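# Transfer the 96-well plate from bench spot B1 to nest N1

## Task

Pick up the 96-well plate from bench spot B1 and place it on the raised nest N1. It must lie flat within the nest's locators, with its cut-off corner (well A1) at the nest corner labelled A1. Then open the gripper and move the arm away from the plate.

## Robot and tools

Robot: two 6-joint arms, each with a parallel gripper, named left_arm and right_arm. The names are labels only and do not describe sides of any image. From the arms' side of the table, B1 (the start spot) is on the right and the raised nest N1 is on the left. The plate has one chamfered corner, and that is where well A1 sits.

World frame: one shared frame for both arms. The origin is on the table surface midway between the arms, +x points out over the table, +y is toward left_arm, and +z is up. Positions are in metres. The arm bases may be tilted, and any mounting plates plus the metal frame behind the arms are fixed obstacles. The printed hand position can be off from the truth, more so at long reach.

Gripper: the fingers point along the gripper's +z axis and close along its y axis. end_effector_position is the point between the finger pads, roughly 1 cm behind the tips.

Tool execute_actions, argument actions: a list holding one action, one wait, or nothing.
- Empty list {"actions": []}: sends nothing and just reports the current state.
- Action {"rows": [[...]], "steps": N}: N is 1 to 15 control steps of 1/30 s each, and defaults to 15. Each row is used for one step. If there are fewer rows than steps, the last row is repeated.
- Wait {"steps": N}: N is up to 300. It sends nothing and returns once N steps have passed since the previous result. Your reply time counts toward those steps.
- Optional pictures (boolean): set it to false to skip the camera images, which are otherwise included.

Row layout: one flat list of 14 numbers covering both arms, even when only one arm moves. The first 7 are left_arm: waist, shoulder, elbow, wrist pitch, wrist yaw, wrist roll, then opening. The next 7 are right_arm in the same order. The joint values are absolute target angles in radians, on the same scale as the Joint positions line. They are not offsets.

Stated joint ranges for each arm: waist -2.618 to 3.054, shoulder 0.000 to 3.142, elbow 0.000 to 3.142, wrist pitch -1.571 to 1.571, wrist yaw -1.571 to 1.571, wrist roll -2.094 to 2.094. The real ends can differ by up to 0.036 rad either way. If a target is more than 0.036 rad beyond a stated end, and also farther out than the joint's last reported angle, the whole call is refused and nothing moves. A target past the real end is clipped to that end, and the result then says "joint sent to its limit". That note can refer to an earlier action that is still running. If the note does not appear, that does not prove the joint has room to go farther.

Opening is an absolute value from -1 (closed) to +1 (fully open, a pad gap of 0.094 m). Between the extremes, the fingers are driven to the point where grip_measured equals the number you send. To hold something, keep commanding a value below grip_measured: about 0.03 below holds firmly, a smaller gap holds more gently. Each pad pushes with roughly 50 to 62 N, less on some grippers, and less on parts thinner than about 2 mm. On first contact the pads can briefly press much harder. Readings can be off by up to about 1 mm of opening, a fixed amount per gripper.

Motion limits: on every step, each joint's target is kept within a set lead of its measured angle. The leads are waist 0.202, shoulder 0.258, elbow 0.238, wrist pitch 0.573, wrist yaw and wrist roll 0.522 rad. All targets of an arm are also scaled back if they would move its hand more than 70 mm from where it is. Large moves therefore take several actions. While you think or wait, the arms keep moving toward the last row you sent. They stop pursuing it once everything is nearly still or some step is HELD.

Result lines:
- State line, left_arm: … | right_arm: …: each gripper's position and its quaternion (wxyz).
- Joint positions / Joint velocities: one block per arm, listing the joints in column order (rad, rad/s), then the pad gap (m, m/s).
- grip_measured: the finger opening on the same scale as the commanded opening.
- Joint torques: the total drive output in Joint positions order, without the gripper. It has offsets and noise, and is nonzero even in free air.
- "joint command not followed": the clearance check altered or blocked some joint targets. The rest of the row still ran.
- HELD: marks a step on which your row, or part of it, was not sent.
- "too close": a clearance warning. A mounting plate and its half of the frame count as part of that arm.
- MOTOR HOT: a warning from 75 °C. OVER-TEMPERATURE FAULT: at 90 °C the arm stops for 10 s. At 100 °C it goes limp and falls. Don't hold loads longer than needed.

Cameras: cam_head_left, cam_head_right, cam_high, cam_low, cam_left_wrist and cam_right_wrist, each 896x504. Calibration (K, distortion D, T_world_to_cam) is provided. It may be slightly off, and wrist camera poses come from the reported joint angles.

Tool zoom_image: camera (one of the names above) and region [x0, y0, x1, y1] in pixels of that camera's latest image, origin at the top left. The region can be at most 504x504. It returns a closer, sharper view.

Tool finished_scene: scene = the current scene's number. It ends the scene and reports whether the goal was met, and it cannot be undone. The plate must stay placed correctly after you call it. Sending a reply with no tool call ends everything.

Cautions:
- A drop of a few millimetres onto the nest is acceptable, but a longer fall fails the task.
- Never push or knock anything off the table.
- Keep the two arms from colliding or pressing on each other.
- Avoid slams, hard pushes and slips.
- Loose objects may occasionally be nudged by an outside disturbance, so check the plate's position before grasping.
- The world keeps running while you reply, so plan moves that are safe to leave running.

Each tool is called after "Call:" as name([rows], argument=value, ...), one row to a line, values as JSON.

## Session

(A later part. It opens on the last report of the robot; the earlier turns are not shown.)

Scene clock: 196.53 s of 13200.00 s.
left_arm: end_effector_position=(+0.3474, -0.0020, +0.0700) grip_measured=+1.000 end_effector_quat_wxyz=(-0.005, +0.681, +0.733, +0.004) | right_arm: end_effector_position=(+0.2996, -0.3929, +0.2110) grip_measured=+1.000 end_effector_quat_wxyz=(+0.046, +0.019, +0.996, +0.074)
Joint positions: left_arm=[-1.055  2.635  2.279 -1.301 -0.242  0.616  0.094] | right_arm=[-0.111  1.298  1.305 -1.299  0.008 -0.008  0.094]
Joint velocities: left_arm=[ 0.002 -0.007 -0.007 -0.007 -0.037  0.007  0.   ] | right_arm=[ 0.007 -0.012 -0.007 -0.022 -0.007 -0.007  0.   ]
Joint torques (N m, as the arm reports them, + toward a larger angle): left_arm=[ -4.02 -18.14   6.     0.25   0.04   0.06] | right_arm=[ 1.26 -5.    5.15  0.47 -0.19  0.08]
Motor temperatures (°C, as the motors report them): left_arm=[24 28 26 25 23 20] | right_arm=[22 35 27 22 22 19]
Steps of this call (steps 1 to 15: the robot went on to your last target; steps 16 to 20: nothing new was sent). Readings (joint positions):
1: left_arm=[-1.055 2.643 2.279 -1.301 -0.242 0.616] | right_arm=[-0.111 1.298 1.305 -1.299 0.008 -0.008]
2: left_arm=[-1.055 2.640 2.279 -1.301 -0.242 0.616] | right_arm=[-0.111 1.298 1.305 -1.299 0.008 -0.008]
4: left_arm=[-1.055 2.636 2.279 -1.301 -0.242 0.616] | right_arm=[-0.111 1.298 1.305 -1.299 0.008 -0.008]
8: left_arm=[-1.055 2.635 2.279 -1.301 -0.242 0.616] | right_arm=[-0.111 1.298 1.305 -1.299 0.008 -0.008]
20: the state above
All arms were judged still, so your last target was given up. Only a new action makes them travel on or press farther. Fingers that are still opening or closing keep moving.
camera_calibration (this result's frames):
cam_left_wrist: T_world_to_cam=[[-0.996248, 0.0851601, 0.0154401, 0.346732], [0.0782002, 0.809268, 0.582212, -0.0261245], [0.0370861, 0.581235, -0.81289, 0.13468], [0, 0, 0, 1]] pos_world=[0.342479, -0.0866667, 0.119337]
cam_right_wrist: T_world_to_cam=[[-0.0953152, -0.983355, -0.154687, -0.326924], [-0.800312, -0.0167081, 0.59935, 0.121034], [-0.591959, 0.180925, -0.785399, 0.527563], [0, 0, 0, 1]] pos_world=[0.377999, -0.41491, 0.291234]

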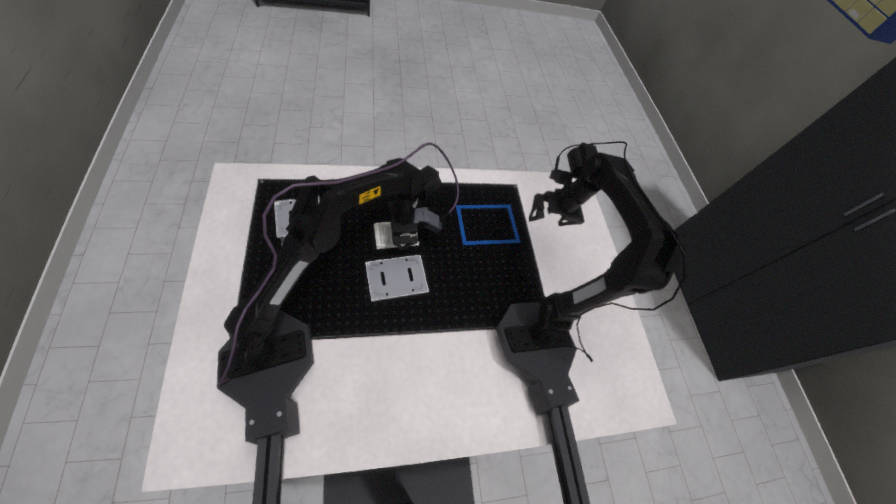

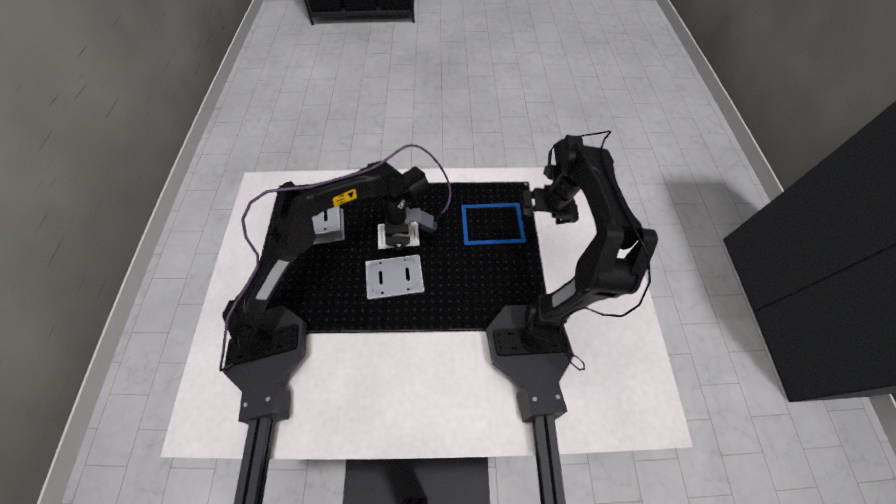

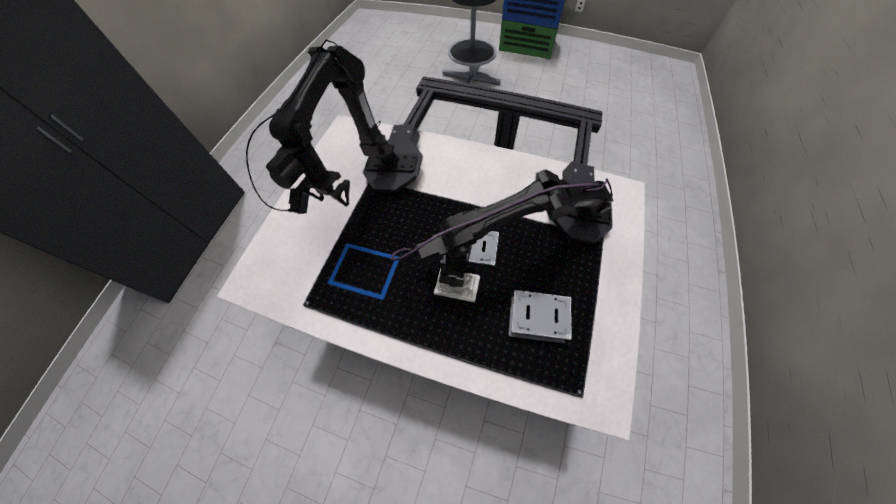

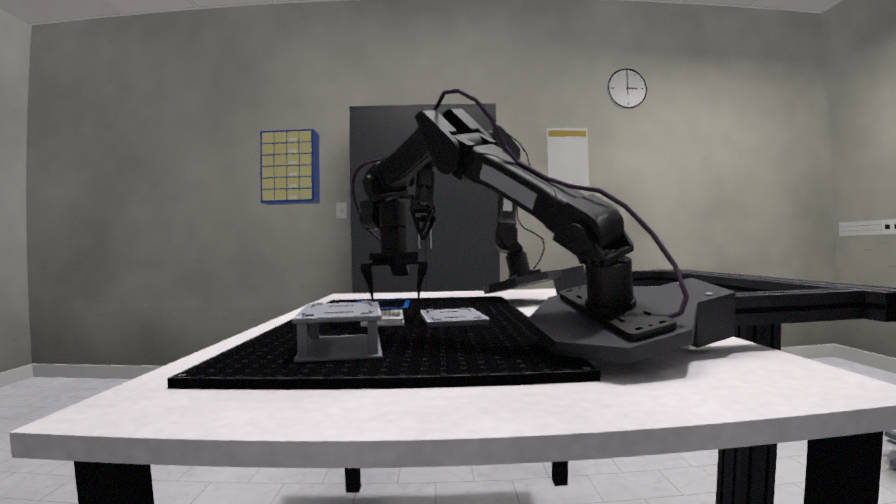

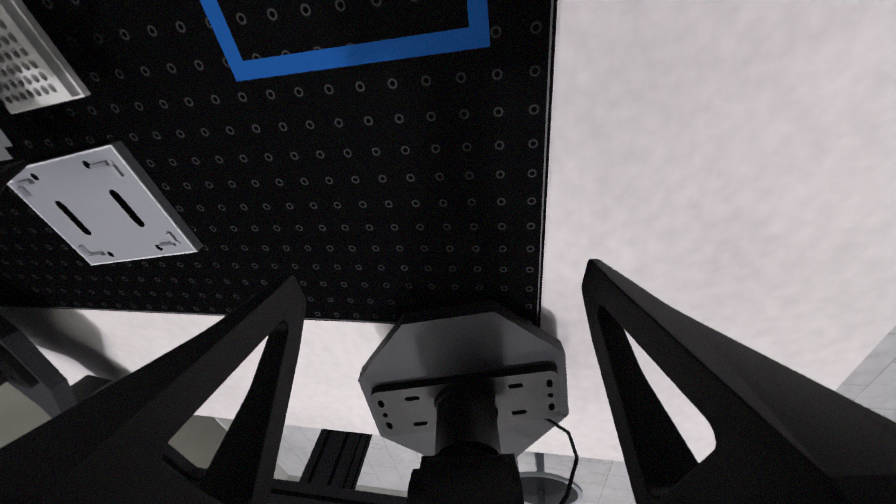

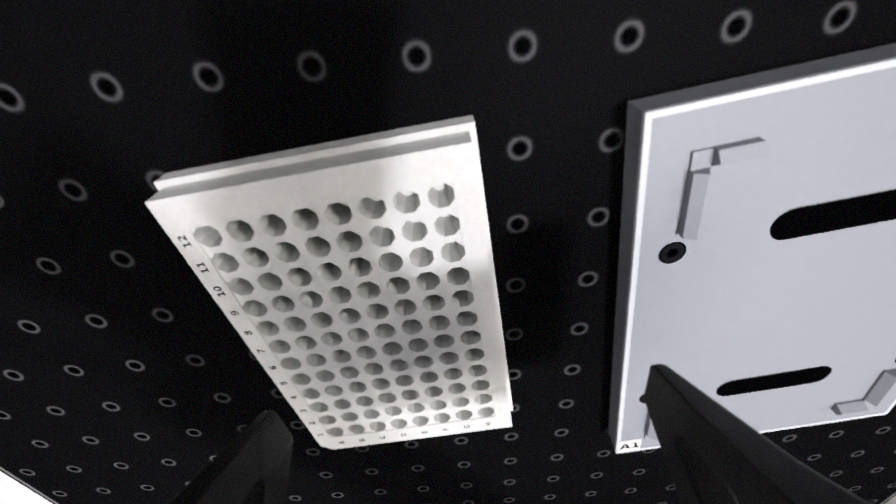

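Call:
execute_actions([
  {"rows":[[-0.99,2.615,2.29,-1.235,-0.24,0.665,1,-0.1,1.3,1.3,-1.3,0,0,1]]},
], pictures=false)

Call:
execute_actions([
  {"rows":[[-0.99,2.64,2.29,-1.235,-0.24,0.665,1,-0.1,1.3,1.3,-1.3,0,0,1],[-0.99,2.65,2.29,-1.235,-0.24,0.665,1,-0.1,1.3,1.3,-1.3,0,0,1],[-0.99,2.66,2.29,-1.235,-0.24,0.665,1,-0.1,1.3,1.3,-1.3,0,0,1]]},
])

Scene clock: 206.23 s of 13200.00 s.
left_arm: end_effector_position=(+0.3823, +0.0172, +0.0606) grip_measured=+1.000 end_effector_quat_wxyz=(+0.010, +0.663, +0.749, +0.003) | right_arm: end_effector_position=(+0.2996, -0.3929, +0.2110) grip_measured=+1.000 end_effector_quat_wxyz=(+0.046, +0.019, +0.996, +0.074)
Joint positions: left_arm=[-0.975  2.635  2.279 -1.249 -0.247  0.658  0.094] | right_arm=[-0.111  1.298  1.305 -1.299  0.008 -0.008  0.094]
Joint velocities: left_arm=[-0.051  0.012 -0.022 -0.11  -0.007  0.037  0.   ] | right_arm=[ 0.002  0.007 -0.007  0.037  0.007 -0.022  0.   ]
Joint torques (N m, as the arm reports them, + toward a larger angle): left_arm=[ -4.89 -18.4    6.15   0.42   0.08   0.03] | right_arm=[ 1.18 -4.97  5.22  0.48 -0.14  0.07]
Motor temperatures (°C, as the motors report them): left_arm=[24 34 27 24 23 20] | right_arm=[22 32 27 22 22 19]
Steps of this call (steps 1 to 90: nothing new was sent; then 6.20 s passed at rest; steps 91 to 105: all 15 steps of this action). Readings (joint positions):
91: left_arm=[-1.051 2.635 2.279 -1.296 -0.240 0.624] | right_arm=[-0.111 1.298 1.305 -1.299 0.008 -0.008]
92: left_arm=[-1.044 2.635 2.279 -1.286 -0.240 0.632] | right_arm=[-0.111 1.298 1.305 -1.299 0.008 -0.008]
94: left_arm=[-1.022 2.635 2.279 -1.271 -0.240 0.642] | right_arm=[-0.111 1.298 1.305 -1.299 0.008 -0.008]
98: left_arm=[-0.979 2.635 2.279 -1.255 -0.244 0.652] | right_arm=[-0.111 1.298 1.305 -1.299 0.008 -0.008]
105: the state above

Scene clock: 206.73 s of 13200.00 s.
left_arm: end_effector_position=(+0.3786, +0.0161, +0.0523) grip_measured=+1.000 end_effector_quat_wxyz=(+0.002, +0.666, +0.746, +0.003) | right_arm: end_effector_position=(+0.2996, -0.3929, +0.2110) grip_measured=+1.000 end_effector_quat_wxyz=(+0.046, +0.019, +0.996, +0.074)
Joint positions: left_arm=[-0.978  2.654  2.279 -1.247 -0.247  0.66   0.094] | right_arm=[-0.111  1.298  1.305 -1.299  0.008 -0.008  0.094]
Joint velocities: left_arm=[ 0.002 -0.002 -0.007  0.007 -0.037  0.007  0.   ] | right_arm=[-0.007 -0.007 -0.017 -0.007 -0.125 -0.037  0.   ]
Joint torques (N m, as the arm reports them, + toward a larger angle): left_arm=[ -4.92 -16.22   5.96   0.43   0.09   0.06] | right_arm=[ 1.14 -5.06  5.33  0.48 -0.17  0.1 ]
Motor temperatures (°C, as the motors report them): left_arm=[24 34 27 24 23 20] | right_arm=[22 32 27 22 22 19]
Steps of this call (steps 1 to 15: all 15 steps of this action). Readings (joint positions):
1: left_arm=[-0.976 2.635 2.279 -1.249 -0.247 0.659] | right_arm=[-0.111 1.298 1.305 -1.299 0.008 -0.008]
2: left_arm=[-0.977 2.635 2.279 -1.248 -0.247 0.659] | right_arm=[-0.111 1.298 1.305 -1.299 0.008 -0.008]
4: left_arm=[-0.978 2.637 2.279 -1.247 -0.247 0.659] | right_arm=[-0.111 1.298 1.305 -1.299 0.008 -0.008]
8: left_arm=[-0.978 2.648 2.279 -1.247 -0.247 0.660] | right_arm=[-0.111 1.298 1.305 -1.299 0.008 -0.008]
15: the state above
camera_calibration (this result's frames):
cam_left_wrist: T_world_to_cam=[[-0.998919, 0.0462733, 0.00438431, 0.378796], [0.0404262, 0.818381, 0.573252, -0.0181937], [0.0229383, 0.57281, -0.819367, 0.114479], [0, 0, 0, 1]] pos_world=[0.376496, -0.0682137, 0.10257]
cam_right_wrist: T_world_to_cam=[[-0.0953152, -0.983355, -0.154687, -0.326924], [-0.800312, -0.0167081, 0.59935, 0.121034], [-0.591959, 0.180925, -0.785399, 0.527563], [0, 0, 0, 1]] pos_world=[0.377999, -0.41491, 0.291234]

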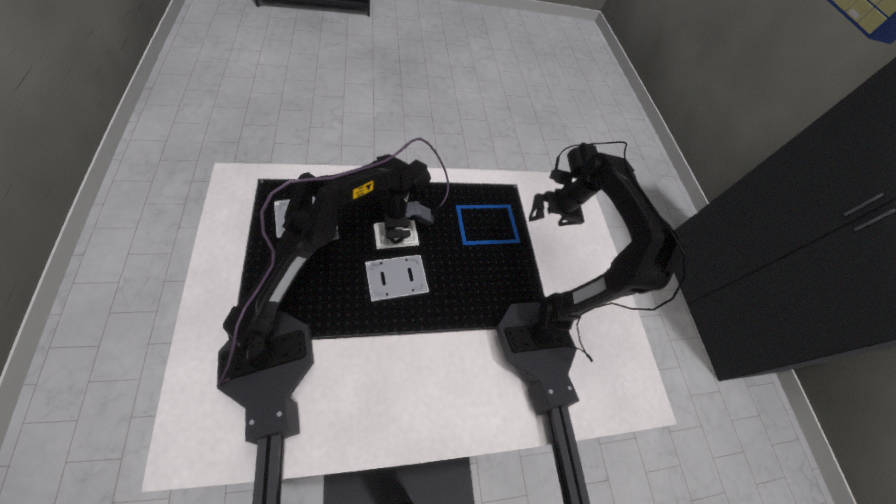

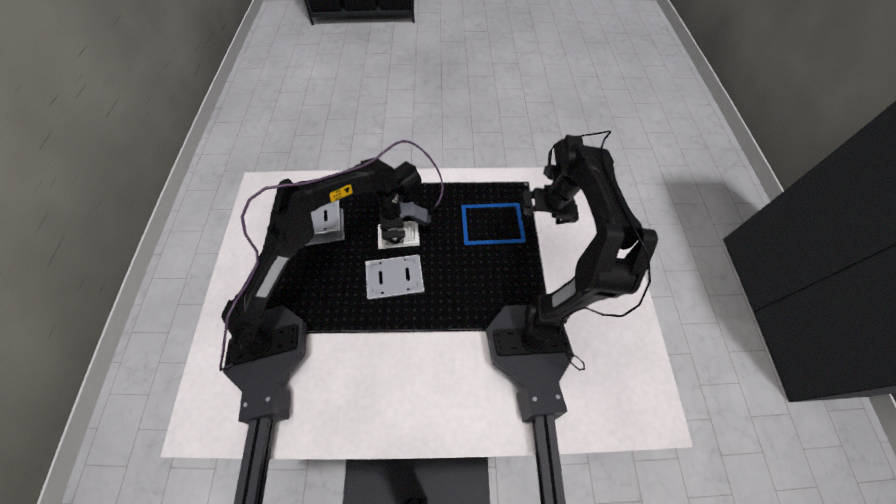

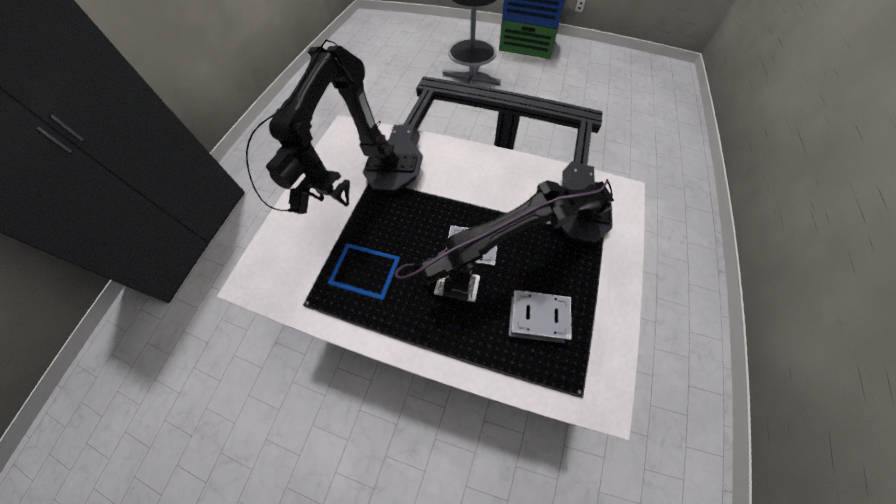

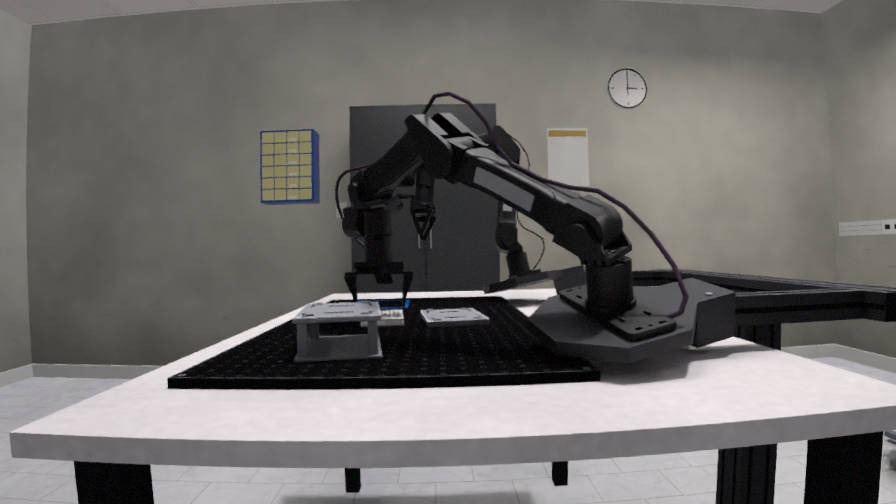

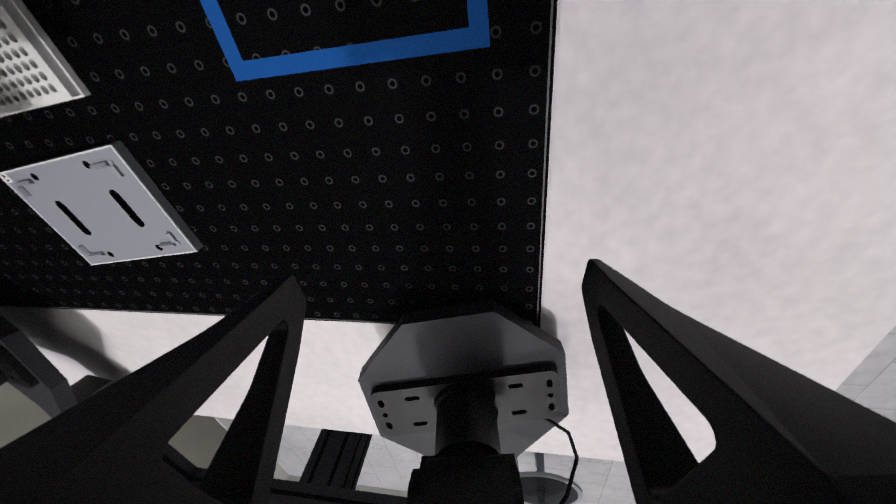

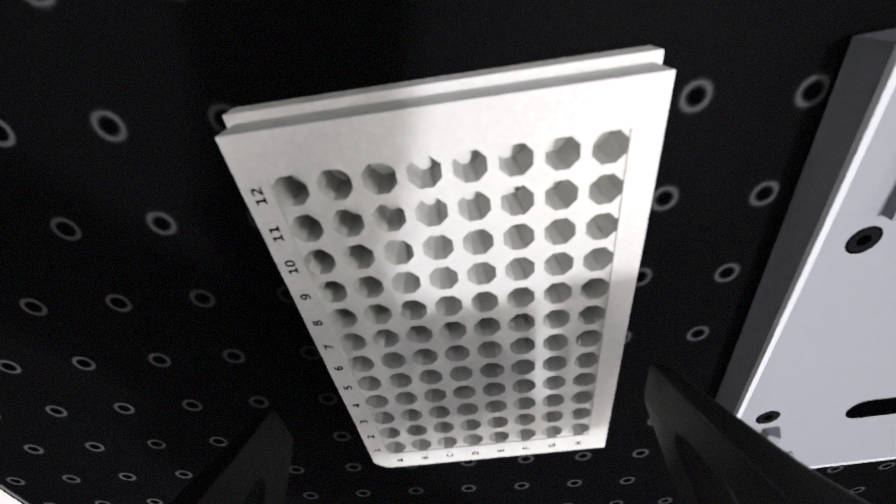

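Call:
execute_actions([
  {"rows":[[-1.002,2.67,2.29,-1.22,-0.24,0.665,1,-0.1,1.3,1.3,-1.3,0,0,1],[-1.002,2.675,2.29,-1.215,-0.24,0.665,1,-0.1,1.3,1.3,-1.3,0,0,1],[-1.002,2.68,2.29,-1.21,-0.24,0.665,1,-0.1,1.3,1.3,-1.3,0,0,1],[-1.002,2.688,2.29,-1.205,-0.24,0.665,1,-0.1,1.3,1.3,-1.3,0,0,1]]},
])

Scene clock: 213.23 s of 13200.00 s.
left_arm: end_effector_position=(+0.3739, +0.0072, +0.0394) grip_measured=+1.000 end_effector_quat_wxyz=(+0.002, +0.671, +0.741, +0.004) | right_arm: end_effector_position=(+0.2996, -0.3929, +0.2110) grip_measured=+1.000 end_effector_quat_wxyz=(+0.046, +0.019, +0.996, +0.074)
Joint positions: left_arm=[-0.991  2.685  2.279 -1.219 -0.247  0.66   0.094] | right_arm=[-0.111  1.298  1.305 -1.299  0.008 -0.008  0.094]
Joint velocities: left_arm=[-0.002 -0.007 -0.012 -0.051  0.007  0.007  0.   ] | right_arm=[-0.002  0.007 -0.012 -0.007 -0.022  0.037  0.   ]
Joint torques (N m, as the arm reports them, + toward a larger angle): left_arm=[ -4.91 -16.62   6.07   0.38   0.09   0.06] | right_arm=[ 1.27 -4.98  5.07  0.47 -0.17  0.1 ]
Motor temperatures (°C, as the motors report them): left_arm=[24 35 27 24 23 20] | right_arm=[22 30 26 22 22 19]
Steps of this call (steps 1 to 15: the robot went on to your last target; steps 16 to 90: nothing new was sent; then 3.00 s passed at rest; steps 91 to 105: all 15 steps of this action). Readings (joint positions):
91: left_arm=[-0.978 2.654 2.279 -1.246 -0.247 0.660] | right_arm=[-0.111 1.298 1.305 -1.299 0.008 -0.008]
92: left_arm=[-0.980 2.655 2.279 -1.243 -0.247 0.660] | right_arm=[-0.111 1.298 1.305 -1.299 0.008 -0.008]
94: left_arm=[-0.983 2.659 2.279 -1.234 -0.247 0.660] | right_arm=[-0.111 1.298 1.305 -1.299 0.008 -0.008]
98: left_arm=[-0.989 2.676 2.279 -1.223 -0.247 0.660] | right_arm=[-0.111 1.298 1.305 -1.299 0.008 -0.008]
105: the state above
camera_calibration (this result's frames):
cam_left_wrist: T_world_to_cam=[[-0.998233, 0.059276, 0.00415724, 0.374217], [0.0509254, 0.817357, 0.573876, -0.00732992], [0.0306192, 0.573074, -0.818932, 0.106199], [0, 0, 0, 1]] pos_world=[0.370677, -0.0770511, 0.0896209]
cam_right_wrist: T_world_to_cam=[[-0.0953152, -0.983355, -0.154687, -0.326924], [-0.800312, -0.0167081, 0.59935, 0.121034], [-0.591959, 0.180925, -0.785399, 0.527563], [0, 0, 0, 1]] pos_world=[0.377999, -0.41491, 0.291234]

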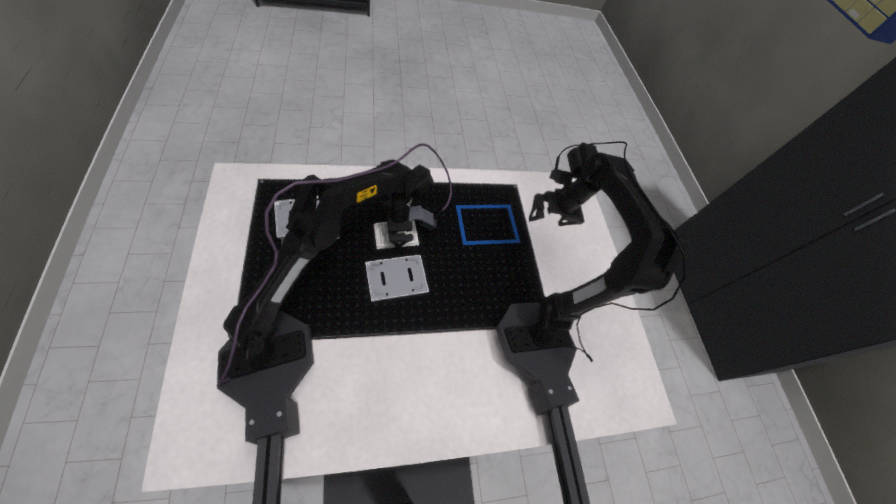

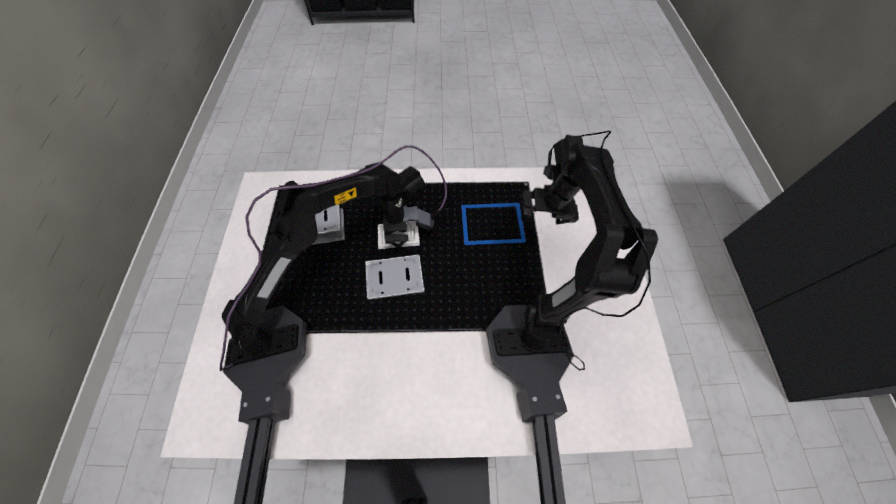

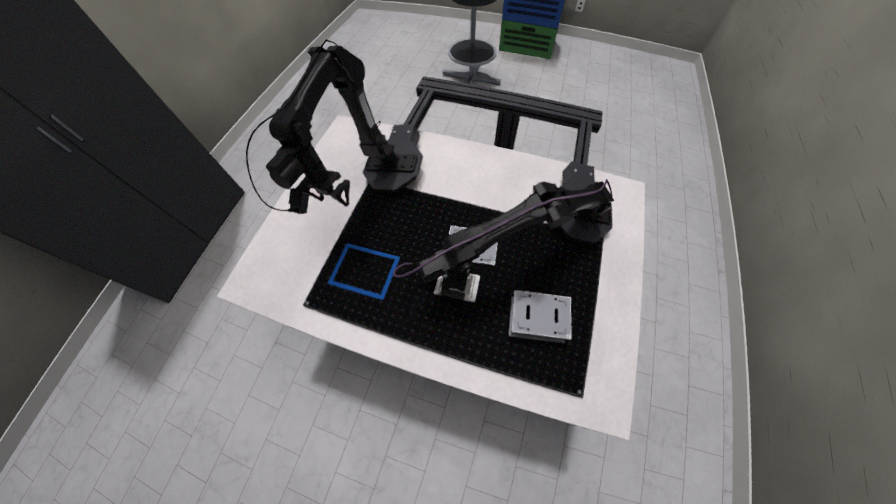

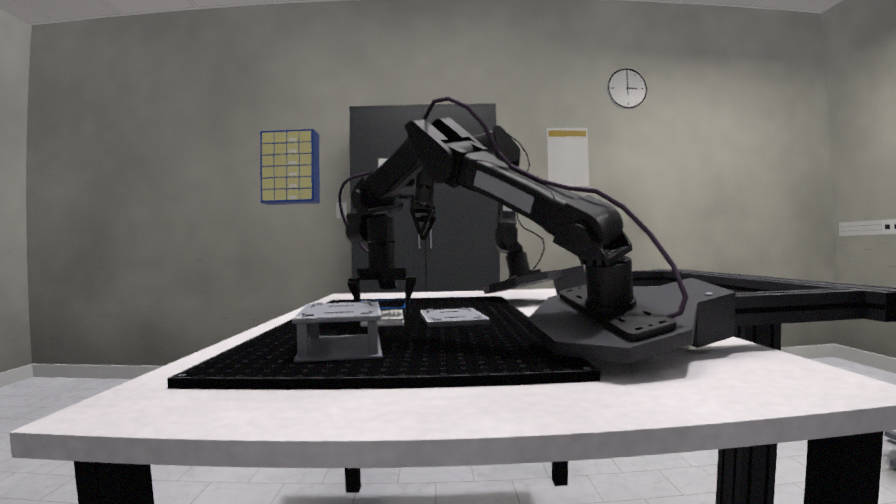

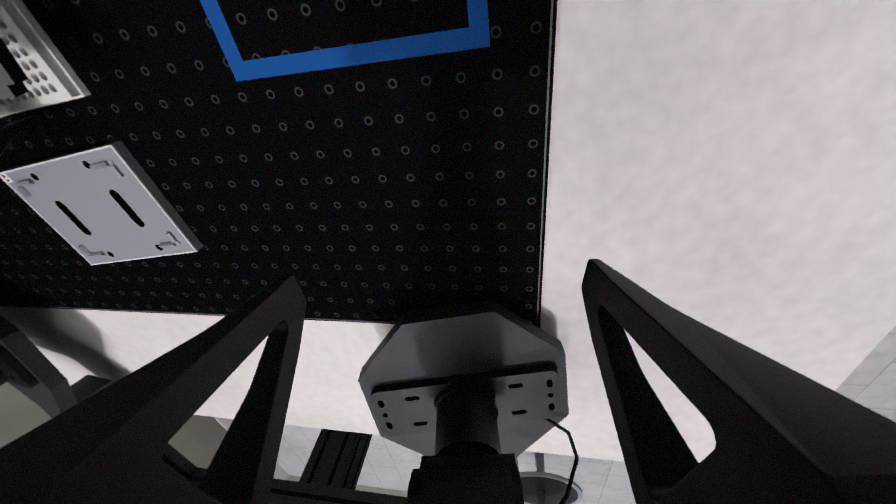

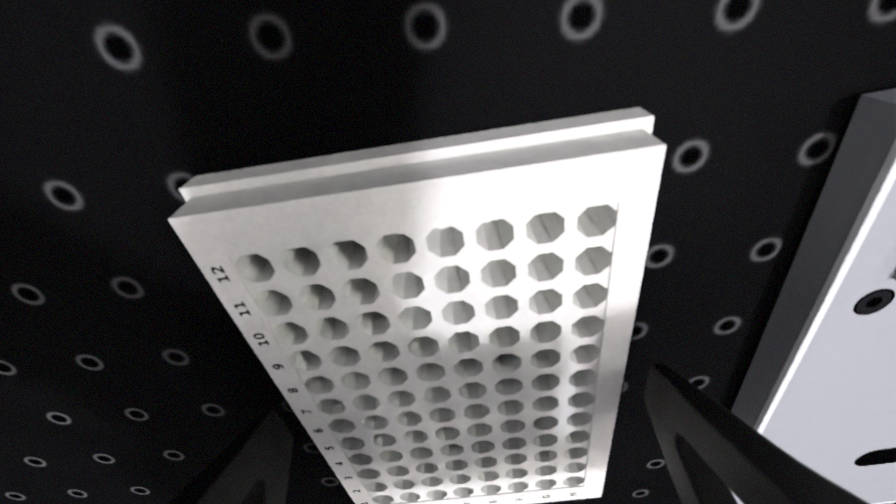

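Call:
execute_actions([
  {"rows":[[-0.98,2.695,2.29,-1.19,-0.24,0.665,1,-0.1,1.3,1.3,-1.3,0,0,1],[-0.98,2.70,2.29,-1.185,-0.24,0.665,1,-0.1,1.3,1.3,-1.3,0,0,1],[-0.98,2.708,2.29,-1.185,-0.24,0.665,1,-0.1,1.3,1.3,-1.3,0,0,1]]},
], pictures=false)

Call:
execute_actions([
  {"rows":[[-0.98,2.7,2.29,-1.185,-0.24,0.665,0.71,-0.1,1.3,1.3,-1.3,0,0,1]]},
])

Scene clock: 219.80 s of 13200.00 s.
left_arm: end_effector_position=(+0.3778, +0.0079, +0.0304) grip_measured=+1.000 end_effector_quat_wxyz=(+0.003, +0.667, +0.745, +0.003) | right_arm: end_effector_position=(+0.2996, -0.3929, +0.2110) grip_measured=+1.000 end_effector_quat_wxyz=(+0.046, +0.019, +0.996, +0.074)
Joint positions: left_arm=[-0.98   2.701  2.279 -1.199 -0.247  0.66   0.094] | right_arm=[-0.111  1.298  1.305 -1.299  0.008 -0.008  0.094]
Joint velocities: left_arm=[ 0.002  0.007 -0.007  0.007  0.007  0.037  0.   ] | right_arm=[ 0.007  0.012 -0.027  0.037  0.022 -0.022  0.   ]
Joint torques (N m, as the arm reports them, + toward a larger angle): left_arm=[ -3.94 -16.41   5.98   0.42   0.1    0.07] | right_arm=[ 1.22 -5.03  5.24  0.49 -0.15  0.05]
Motor temperatures (°C, as the motors report them): left_arm=[24 36 27 24 23 20] | right_arm=[22 29 26 22 22 19]
Steps of this call (steps 1 to 15: the robot went on to your last target; steps 16 to 90: nothing new was sent; then 3.07 s passed at rest; steps 91 to 105: all 15 steps of this action). Readings (joint positions):
91: left_arm=[-0.990 2.685 2.279 -1.216 -0.247 0.660] | right_arm=[-0.111 1.298 1.305 -1.299 0.008 -0.008]
92: left_arm=[-0.989 2.685 2.279 -1.213 -0.247 0.660] | right_arm=[-0.111 1.298 1.305 -1.299 0.008 -0.008]
94: left_arm=[-0.986 2.687 2.279 -1.207 -0.247 0.660] | right_arm=[-0.111 1.298 1.305 -1.299 0.008 -0.008]
98: left_arm=[-0.981 2.696 2.279 -1.200 -0.247 0.660] | right_arm=[-0.111 1.298 1.305 -1.299 0.008 -0.008]
105: the state above

Scene clock: 220.30 s of 13200.00 s.
left_arm: end_effector_position=(+0.3780, +0.0076, +0.0304) grip_measured=+0.741 end_effector_quat_wxyz=(+0.004, +0.667, +0.745, +0.003) | right_arm: end_effector_position=(+0.2996, -0.3929, +0.2110) grip_measured=+1.000 end_effector_quat_wxyz=(+0.046, +0.019, +0.996, +0.074)
Joint positions: left_arm=[-0.98   2.701  2.279 -1.197 -0.247  0.66   0.082] | right_arm=[-0.111  1.298  1.305 -1.299  0.008 -0.008  0.094]
Joint velocities: left_arm=[ 0.012 -0.002 -0.007  0.007 -0.022 -0.081 -0.   ] | right_arm=[-0.002 -0.007  0.002 -0.051 -0.037 -0.022  0.   ]
Joint torques (N m, as the arm reports them, + toward a larger angle): left_arm=[ -3.94 -17.06   6.     0.43   0.09   0.07] | right_arm=[ 1.29 -5.03  5.26  0.45 -0.17  0.09]
Motor temperatures (°C, as the motors report them): left_arm=[24 36 27 24 23 20] | right_arm=[22 29 26 22 22 19]
Steps of this call (steps 1 to 15: all 15 steps of this action). Readings (joint positions):
1: left_arm=[-0.980 2.701 2.279 -1.199 -0.246 0.660] | right_arm=[-0.111 1.298 1.305 -1.299 0.008 -0.008]
2: left_arm=[-0.980 2.701 2.279 -1.198 -0.247 0.660] | right_arm=[-0.111 1.298 1.305 -1.299 0.008 -0.008]
4: left_arm=[-0.980 2.701 2.279 -1.198 -0.247 0.660] | right_arm=[-0.111 1.298 1.305 -1.299 0.008 -0.008]
8: left_arm=[-0.980 2.701 2.279 -1.198 -0.247 0.660] | right_arm=[-0.111 1.298 1.305 -1.299 0.008 -0.008]
15: the state above
camera_calibration (this result's frames):
cam_left_wrist: T_world_to_cam=[[-0.998846, 0.0479656, 0.00236091, 0.378689], [0.0406984, 0.819368, 0.571822, 0.00116648], [0.0254933, 0.571258, -0.820375, 0.100507], [0, 0, 0, 1]] pos_world=[0.375642, -0.076535, 0.080892]
cam_right_wrist: T_world_to_cam=[[-0.0953152, -0.983355, -0.154687, -0.326924], [-0.800312, -0.0167081, 0.59935, 0.121034], [-0.591959, 0.180925, -0.785399, 0.527563], [0, 0, 0, 1]] pos_world=[0.377999, -0.41491, 0.291234]

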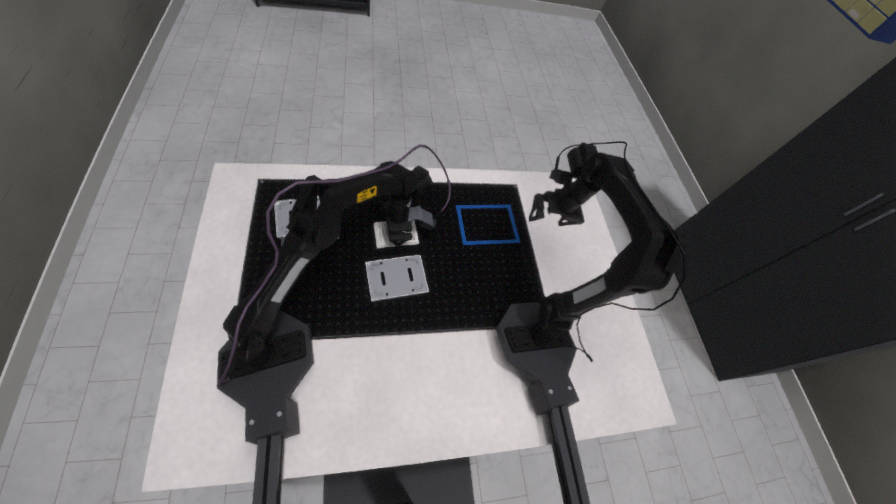

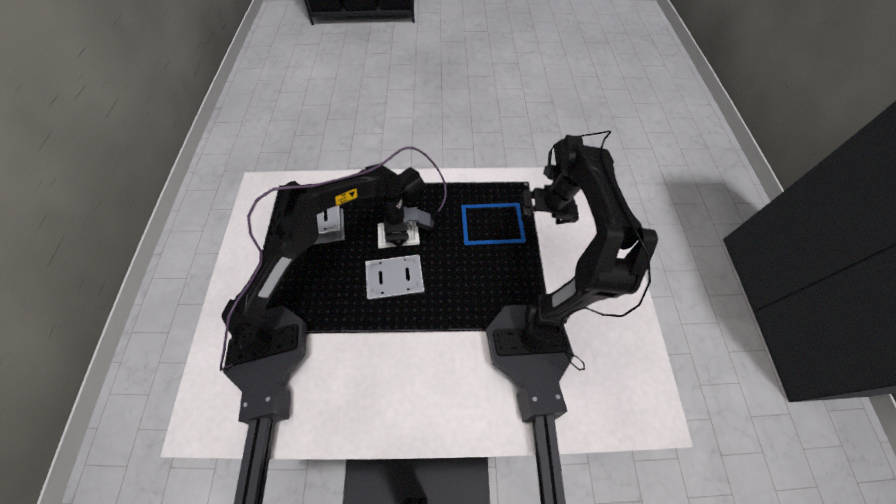

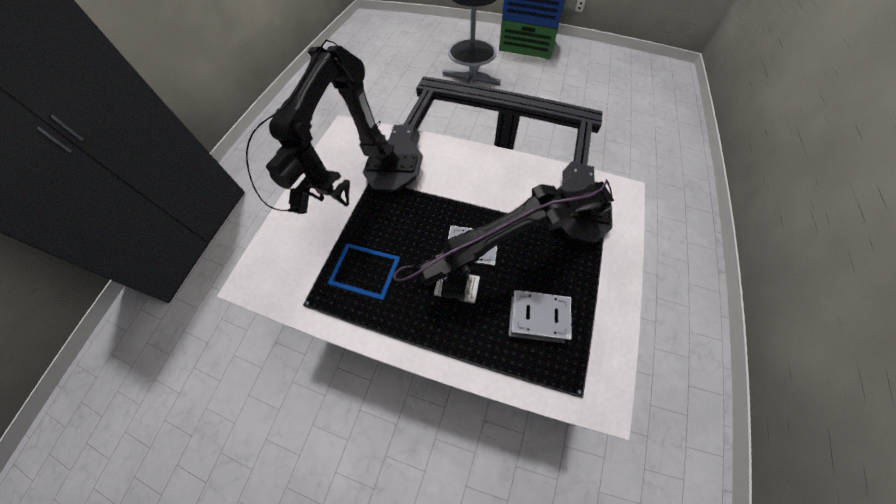

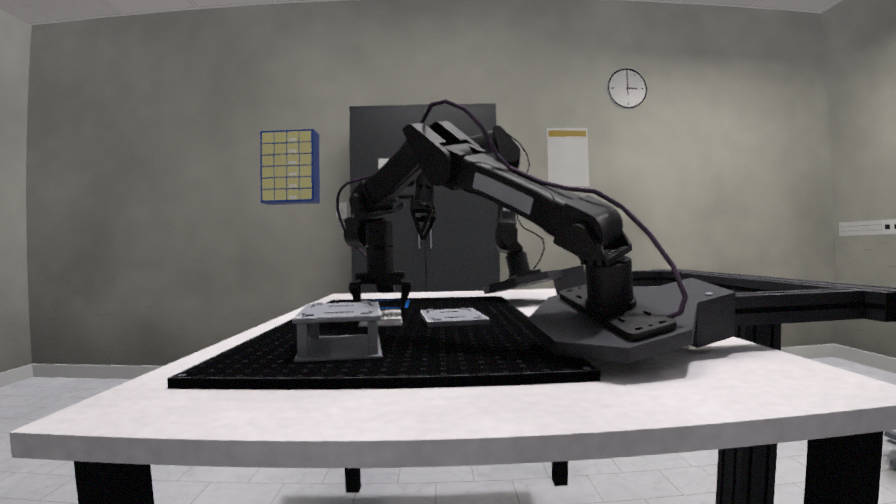

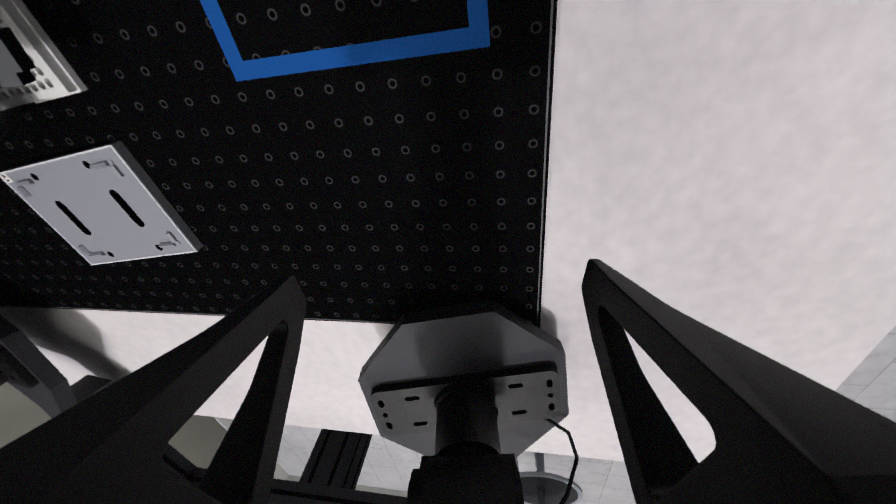

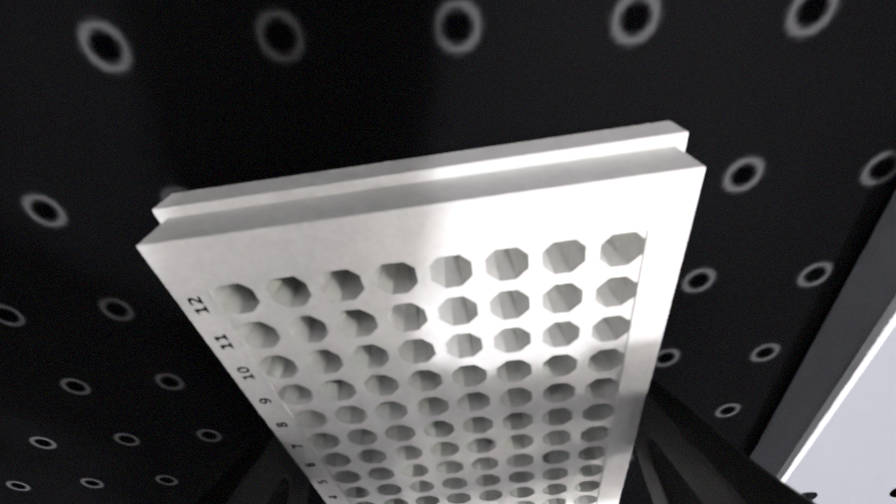

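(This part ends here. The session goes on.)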